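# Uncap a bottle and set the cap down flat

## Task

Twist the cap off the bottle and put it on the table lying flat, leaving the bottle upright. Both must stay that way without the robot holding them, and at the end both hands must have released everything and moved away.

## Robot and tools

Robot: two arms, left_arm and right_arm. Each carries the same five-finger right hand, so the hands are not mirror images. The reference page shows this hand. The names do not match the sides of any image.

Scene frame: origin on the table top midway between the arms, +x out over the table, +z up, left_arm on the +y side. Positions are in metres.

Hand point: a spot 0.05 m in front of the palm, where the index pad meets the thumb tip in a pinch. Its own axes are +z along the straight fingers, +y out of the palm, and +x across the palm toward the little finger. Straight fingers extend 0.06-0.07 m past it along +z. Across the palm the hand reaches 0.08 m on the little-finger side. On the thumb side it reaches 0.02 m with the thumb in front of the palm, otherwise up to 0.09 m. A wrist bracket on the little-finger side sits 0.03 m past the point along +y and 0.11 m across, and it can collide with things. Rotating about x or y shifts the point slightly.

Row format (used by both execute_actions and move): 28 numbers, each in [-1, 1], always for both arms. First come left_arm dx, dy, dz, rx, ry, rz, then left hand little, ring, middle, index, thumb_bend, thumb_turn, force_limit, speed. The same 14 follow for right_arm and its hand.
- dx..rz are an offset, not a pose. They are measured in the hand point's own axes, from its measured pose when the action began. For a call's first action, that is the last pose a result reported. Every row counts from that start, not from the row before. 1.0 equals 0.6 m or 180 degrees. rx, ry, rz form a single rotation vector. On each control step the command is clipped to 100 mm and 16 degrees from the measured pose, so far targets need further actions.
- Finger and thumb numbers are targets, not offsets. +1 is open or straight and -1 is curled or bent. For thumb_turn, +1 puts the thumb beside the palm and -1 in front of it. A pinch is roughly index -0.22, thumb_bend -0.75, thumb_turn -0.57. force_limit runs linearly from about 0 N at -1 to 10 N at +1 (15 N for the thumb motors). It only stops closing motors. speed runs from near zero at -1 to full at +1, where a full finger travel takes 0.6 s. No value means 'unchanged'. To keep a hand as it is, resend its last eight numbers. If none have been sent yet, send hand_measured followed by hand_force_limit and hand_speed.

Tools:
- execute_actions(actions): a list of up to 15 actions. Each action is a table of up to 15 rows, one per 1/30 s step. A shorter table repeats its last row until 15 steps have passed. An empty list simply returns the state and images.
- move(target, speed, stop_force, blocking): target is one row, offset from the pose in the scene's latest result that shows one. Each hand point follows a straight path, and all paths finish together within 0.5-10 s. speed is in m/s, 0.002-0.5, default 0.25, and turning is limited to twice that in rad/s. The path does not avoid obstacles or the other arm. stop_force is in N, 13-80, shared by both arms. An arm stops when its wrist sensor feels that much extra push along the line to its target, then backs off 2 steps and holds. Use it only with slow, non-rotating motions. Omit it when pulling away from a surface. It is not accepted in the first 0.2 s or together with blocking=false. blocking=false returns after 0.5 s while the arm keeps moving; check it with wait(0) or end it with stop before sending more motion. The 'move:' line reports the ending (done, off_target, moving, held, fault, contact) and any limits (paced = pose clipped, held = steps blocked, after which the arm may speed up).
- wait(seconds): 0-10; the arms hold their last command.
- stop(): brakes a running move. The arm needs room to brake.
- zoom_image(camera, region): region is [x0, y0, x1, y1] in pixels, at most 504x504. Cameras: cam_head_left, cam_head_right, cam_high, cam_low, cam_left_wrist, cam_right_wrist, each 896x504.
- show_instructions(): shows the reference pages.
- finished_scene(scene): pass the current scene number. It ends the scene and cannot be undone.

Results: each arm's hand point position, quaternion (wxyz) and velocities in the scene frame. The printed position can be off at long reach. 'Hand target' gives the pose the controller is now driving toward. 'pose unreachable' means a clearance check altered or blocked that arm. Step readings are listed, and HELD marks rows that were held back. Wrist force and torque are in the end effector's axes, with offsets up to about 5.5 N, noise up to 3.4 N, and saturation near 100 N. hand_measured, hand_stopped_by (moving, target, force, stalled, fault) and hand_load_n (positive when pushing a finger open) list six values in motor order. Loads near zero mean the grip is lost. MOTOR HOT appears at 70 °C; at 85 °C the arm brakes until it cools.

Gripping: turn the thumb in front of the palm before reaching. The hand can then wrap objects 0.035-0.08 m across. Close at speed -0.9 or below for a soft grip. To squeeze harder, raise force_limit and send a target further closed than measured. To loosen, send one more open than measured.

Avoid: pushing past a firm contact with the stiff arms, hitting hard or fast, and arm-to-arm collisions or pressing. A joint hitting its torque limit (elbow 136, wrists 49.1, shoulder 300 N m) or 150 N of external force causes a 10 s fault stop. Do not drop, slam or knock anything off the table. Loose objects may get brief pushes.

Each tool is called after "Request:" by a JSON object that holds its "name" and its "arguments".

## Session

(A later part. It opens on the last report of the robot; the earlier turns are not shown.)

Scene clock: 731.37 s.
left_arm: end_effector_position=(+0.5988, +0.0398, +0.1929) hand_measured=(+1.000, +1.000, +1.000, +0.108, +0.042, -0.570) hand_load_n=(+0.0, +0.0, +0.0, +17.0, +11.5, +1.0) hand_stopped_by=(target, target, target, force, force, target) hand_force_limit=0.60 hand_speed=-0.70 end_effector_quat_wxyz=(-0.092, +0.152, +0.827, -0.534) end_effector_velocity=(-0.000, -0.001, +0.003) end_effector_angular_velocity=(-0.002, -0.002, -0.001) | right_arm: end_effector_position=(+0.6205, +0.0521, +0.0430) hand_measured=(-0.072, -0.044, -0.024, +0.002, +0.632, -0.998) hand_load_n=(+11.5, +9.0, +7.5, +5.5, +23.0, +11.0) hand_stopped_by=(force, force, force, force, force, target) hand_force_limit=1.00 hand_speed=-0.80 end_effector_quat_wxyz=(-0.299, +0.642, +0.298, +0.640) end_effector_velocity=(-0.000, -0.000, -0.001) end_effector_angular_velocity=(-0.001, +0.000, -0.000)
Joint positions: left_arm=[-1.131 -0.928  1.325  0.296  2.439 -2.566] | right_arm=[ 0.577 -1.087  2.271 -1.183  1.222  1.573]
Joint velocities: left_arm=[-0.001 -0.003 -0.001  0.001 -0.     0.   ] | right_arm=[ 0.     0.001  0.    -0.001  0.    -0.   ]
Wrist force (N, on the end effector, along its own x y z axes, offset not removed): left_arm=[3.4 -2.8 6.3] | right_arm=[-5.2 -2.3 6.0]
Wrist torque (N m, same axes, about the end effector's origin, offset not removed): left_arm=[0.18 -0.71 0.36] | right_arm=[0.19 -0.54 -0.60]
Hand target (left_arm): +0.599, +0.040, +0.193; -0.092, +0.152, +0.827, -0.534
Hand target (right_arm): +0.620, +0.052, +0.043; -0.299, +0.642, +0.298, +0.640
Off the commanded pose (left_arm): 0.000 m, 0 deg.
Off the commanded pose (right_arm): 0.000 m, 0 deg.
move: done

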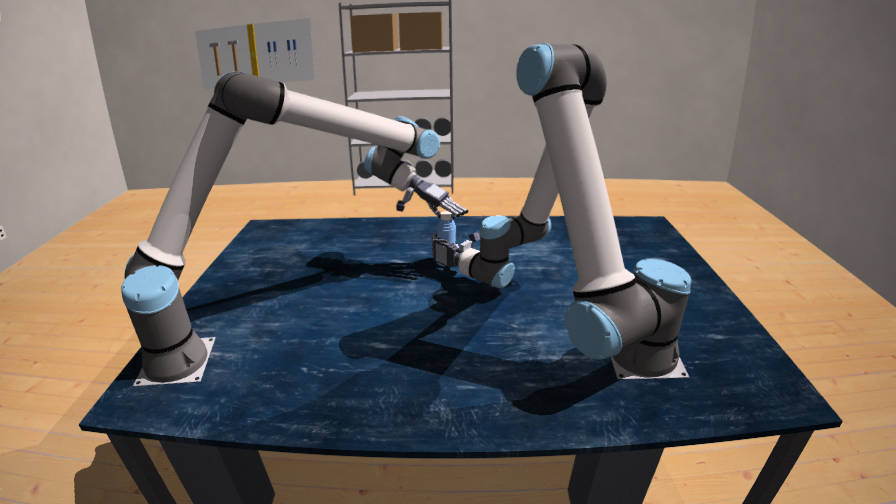

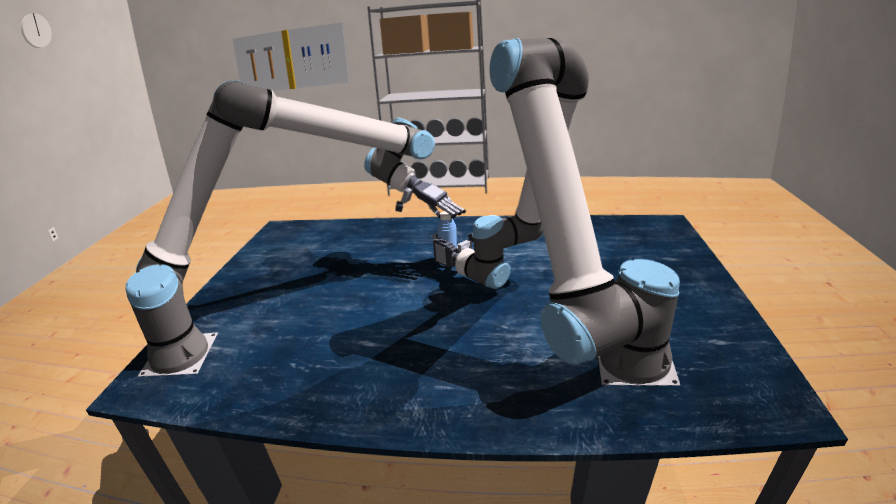

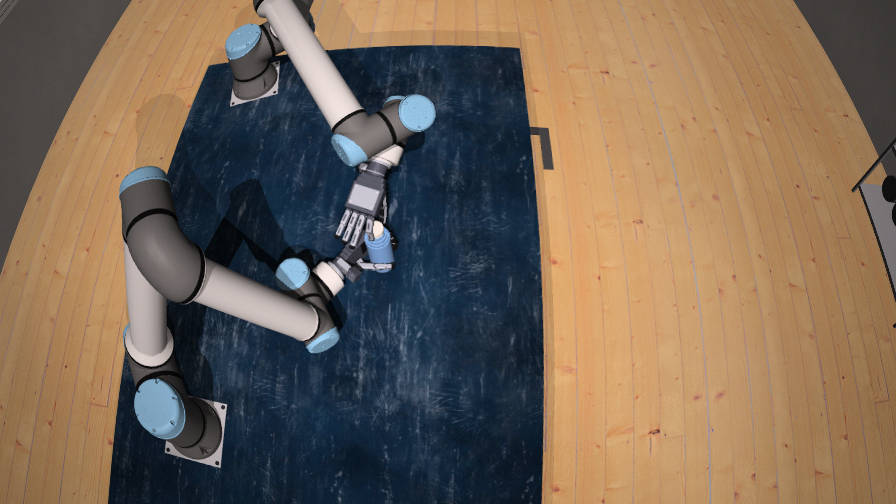

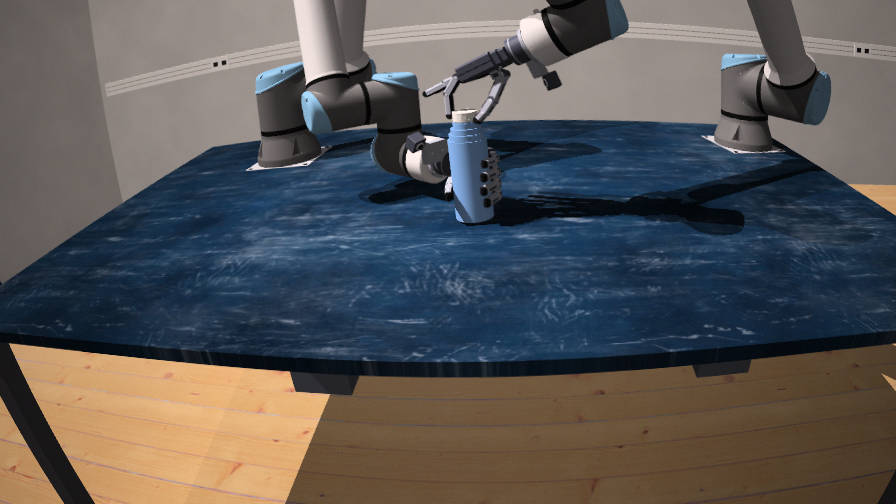

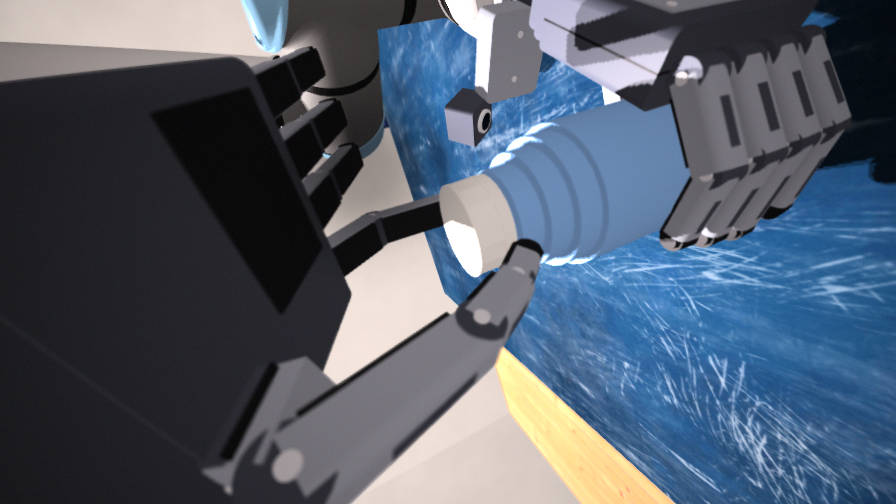

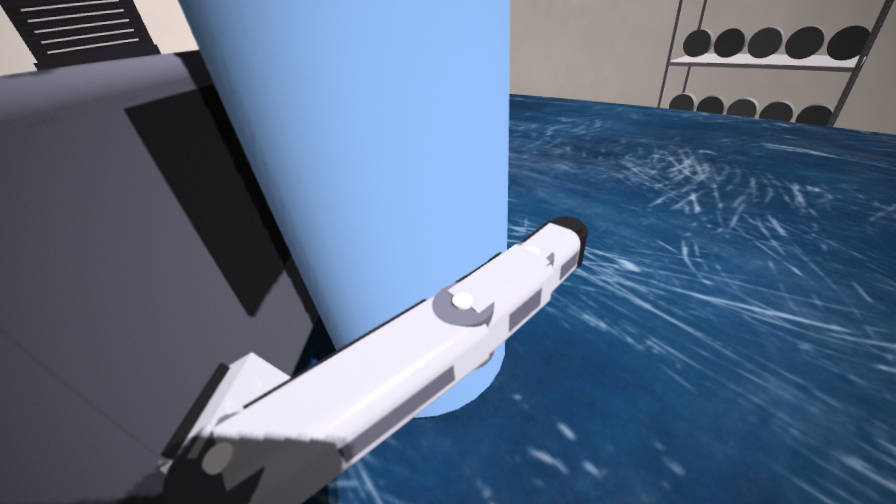

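Request:
{"name": "move", "arguments": {"target": [0.0025,-0.0036,0.0035,0,-0.4278,-0.1998, 1,1,1,-0.5,-0.5,-0.57,0.6,-0.7, 0,0,0,0,0,0, -1,-1,-1,-1,0.0,-1,1,-0.8], "speed": 0.3}}

Scene clock: 740.30 s.
left_arm: end_effector_position=(+0.5960, +0.0376, +0.1943) hand_measured=(+1.000, +1.000, +1.000, +0.108, +0.044, -0.570) hand_load_n=(+0.0, +0.0, +0.0, +11.0, +13.0, -1.0) hand_stopped_by=(target, target, target, force, force, target) hand_force_limit=0.60 hand_speed=-0.70 end_effector_quat_wxyz=(+0.284, -0.451, +0.709, -0.462) end_effector_velocity=(+0.001, +0.000, +0.001) end_effector_angular_velocity=(+0.001, +0.002, +0.017) | right_arm: end_effector_position=(+0.6205, +0.0521, +0.0430) hand_measured=(-0.072, -0.044, -0.024, +0.002, +0.632, -0.998) hand_load_n=(+9.0, +7.5, +7.5, +7.0, +22.5, +11.5) hand_stopped_by=(force, force, force, force, force, target) hand_force_limit=1.00 hand_speed=-0.80 end_effector_quat_wxyz=(-0.299, +0.642, +0.298, +0.640) end_effector_velocity=(-0.000, -0.000, -0.001) end_effector_angular_velocity=(-0.000, +0.002, -0.001)
Joint positions: left_arm=[-1.507 -1.014  1.452  0.165  0.813 -3.598] | right_arm=[ 0.577 -1.087  2.271 -1.183  1.222  1.573]
Joint velocities: left_arm=[-0.001  0.006 -0.01   0.016 -0.013 -0.016] | right_arm=[0.    0.    0.001 0.    0.001 0.001]
Wrist force (N, on the end effector, along its own x y z axes, offset not removed): left_arm=[1.5 -1.4 1.6] | right_arm=[-4.2 -1.6 5.9]
Wrist torque (N m, same axes, about the end effector's origin, offset not removed): left_arm=[-0.25 0.00 -0.19] | right_arm=[-0.69 -0.41 0.16]
Hand target (left_arm): +0.596, +0.038, +0.194; +0.285, -0.451, +0.709, -0.461
Hand target (right_arm): +0.620, +0.052, +0.043; -0.299, +0.642, +0.298, +0.640
Off the commanded pose (left_arm): 0.001 m, 0 deg.
Off the commanded pose (right_arm): 0.000 m, 0 deg.
move: done

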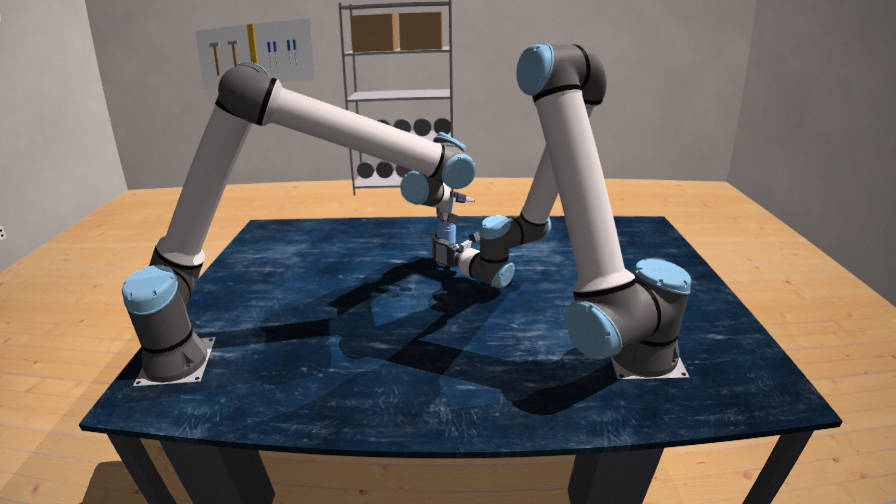

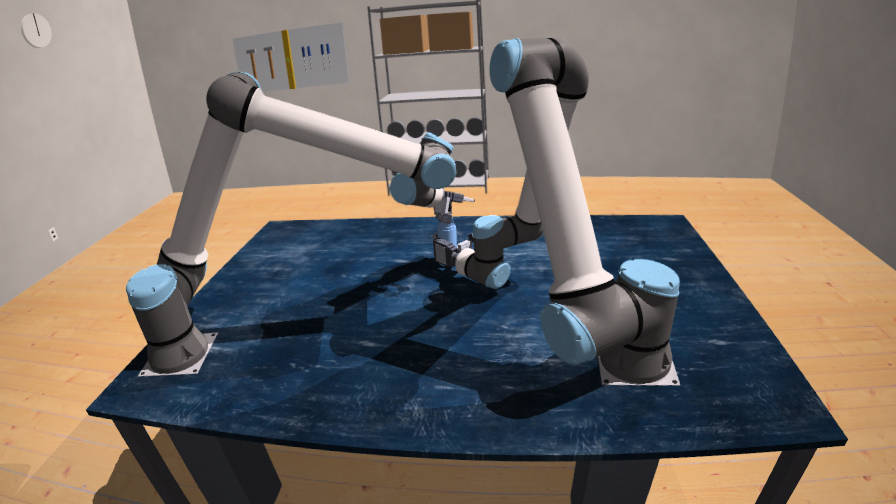

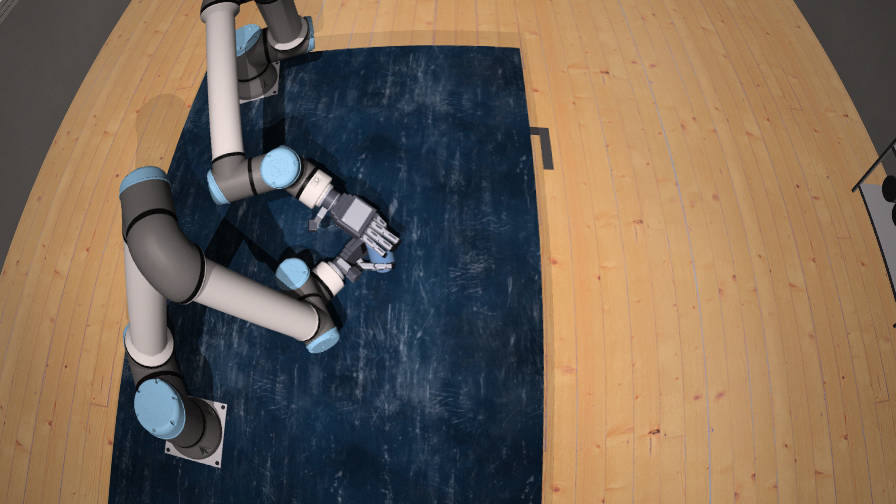

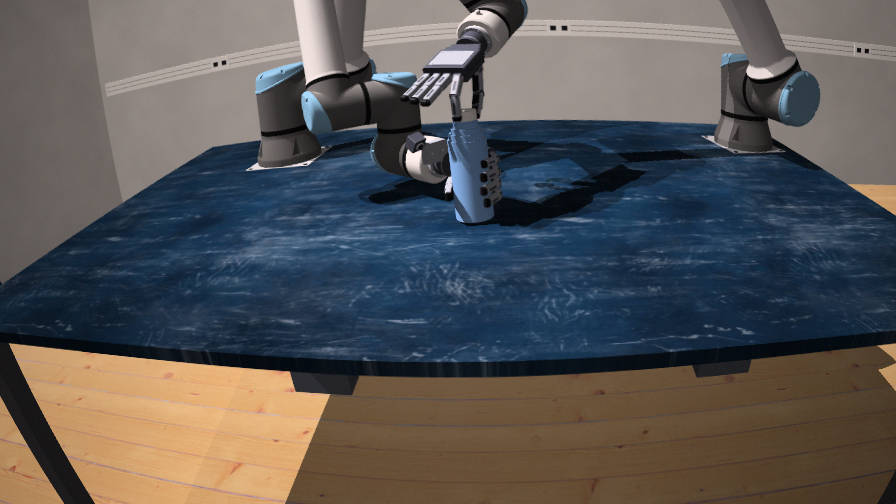

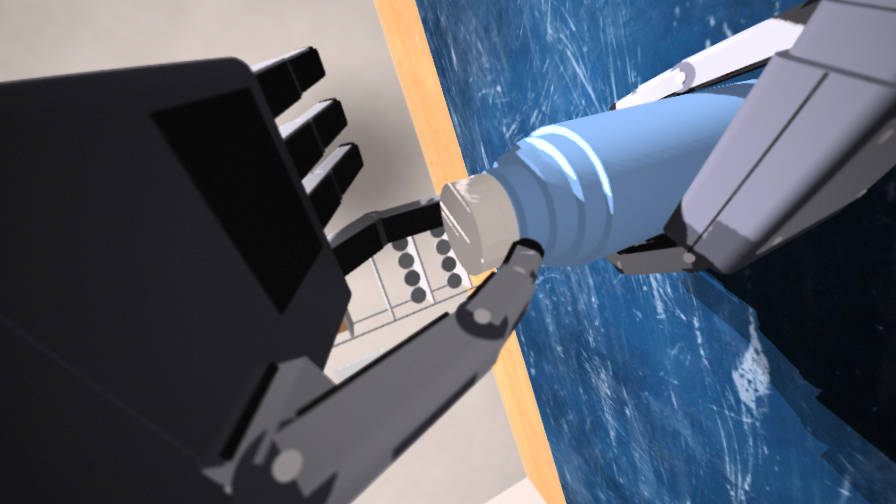

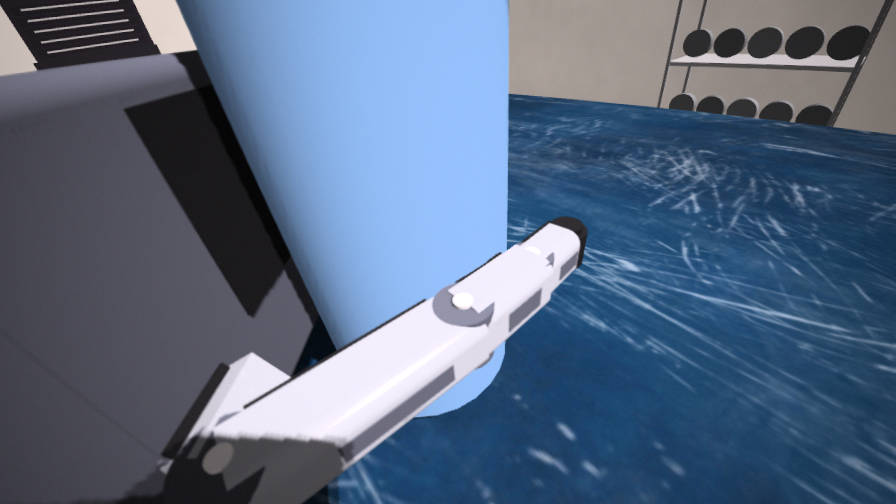

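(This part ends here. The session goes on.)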